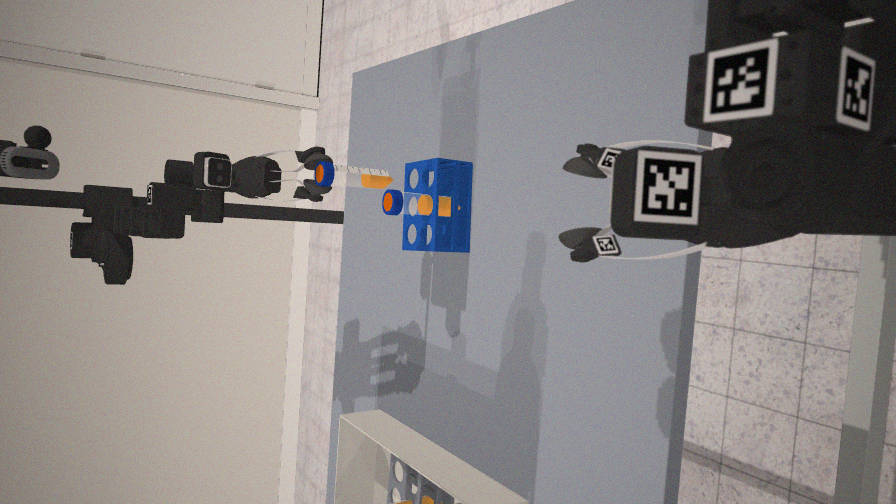

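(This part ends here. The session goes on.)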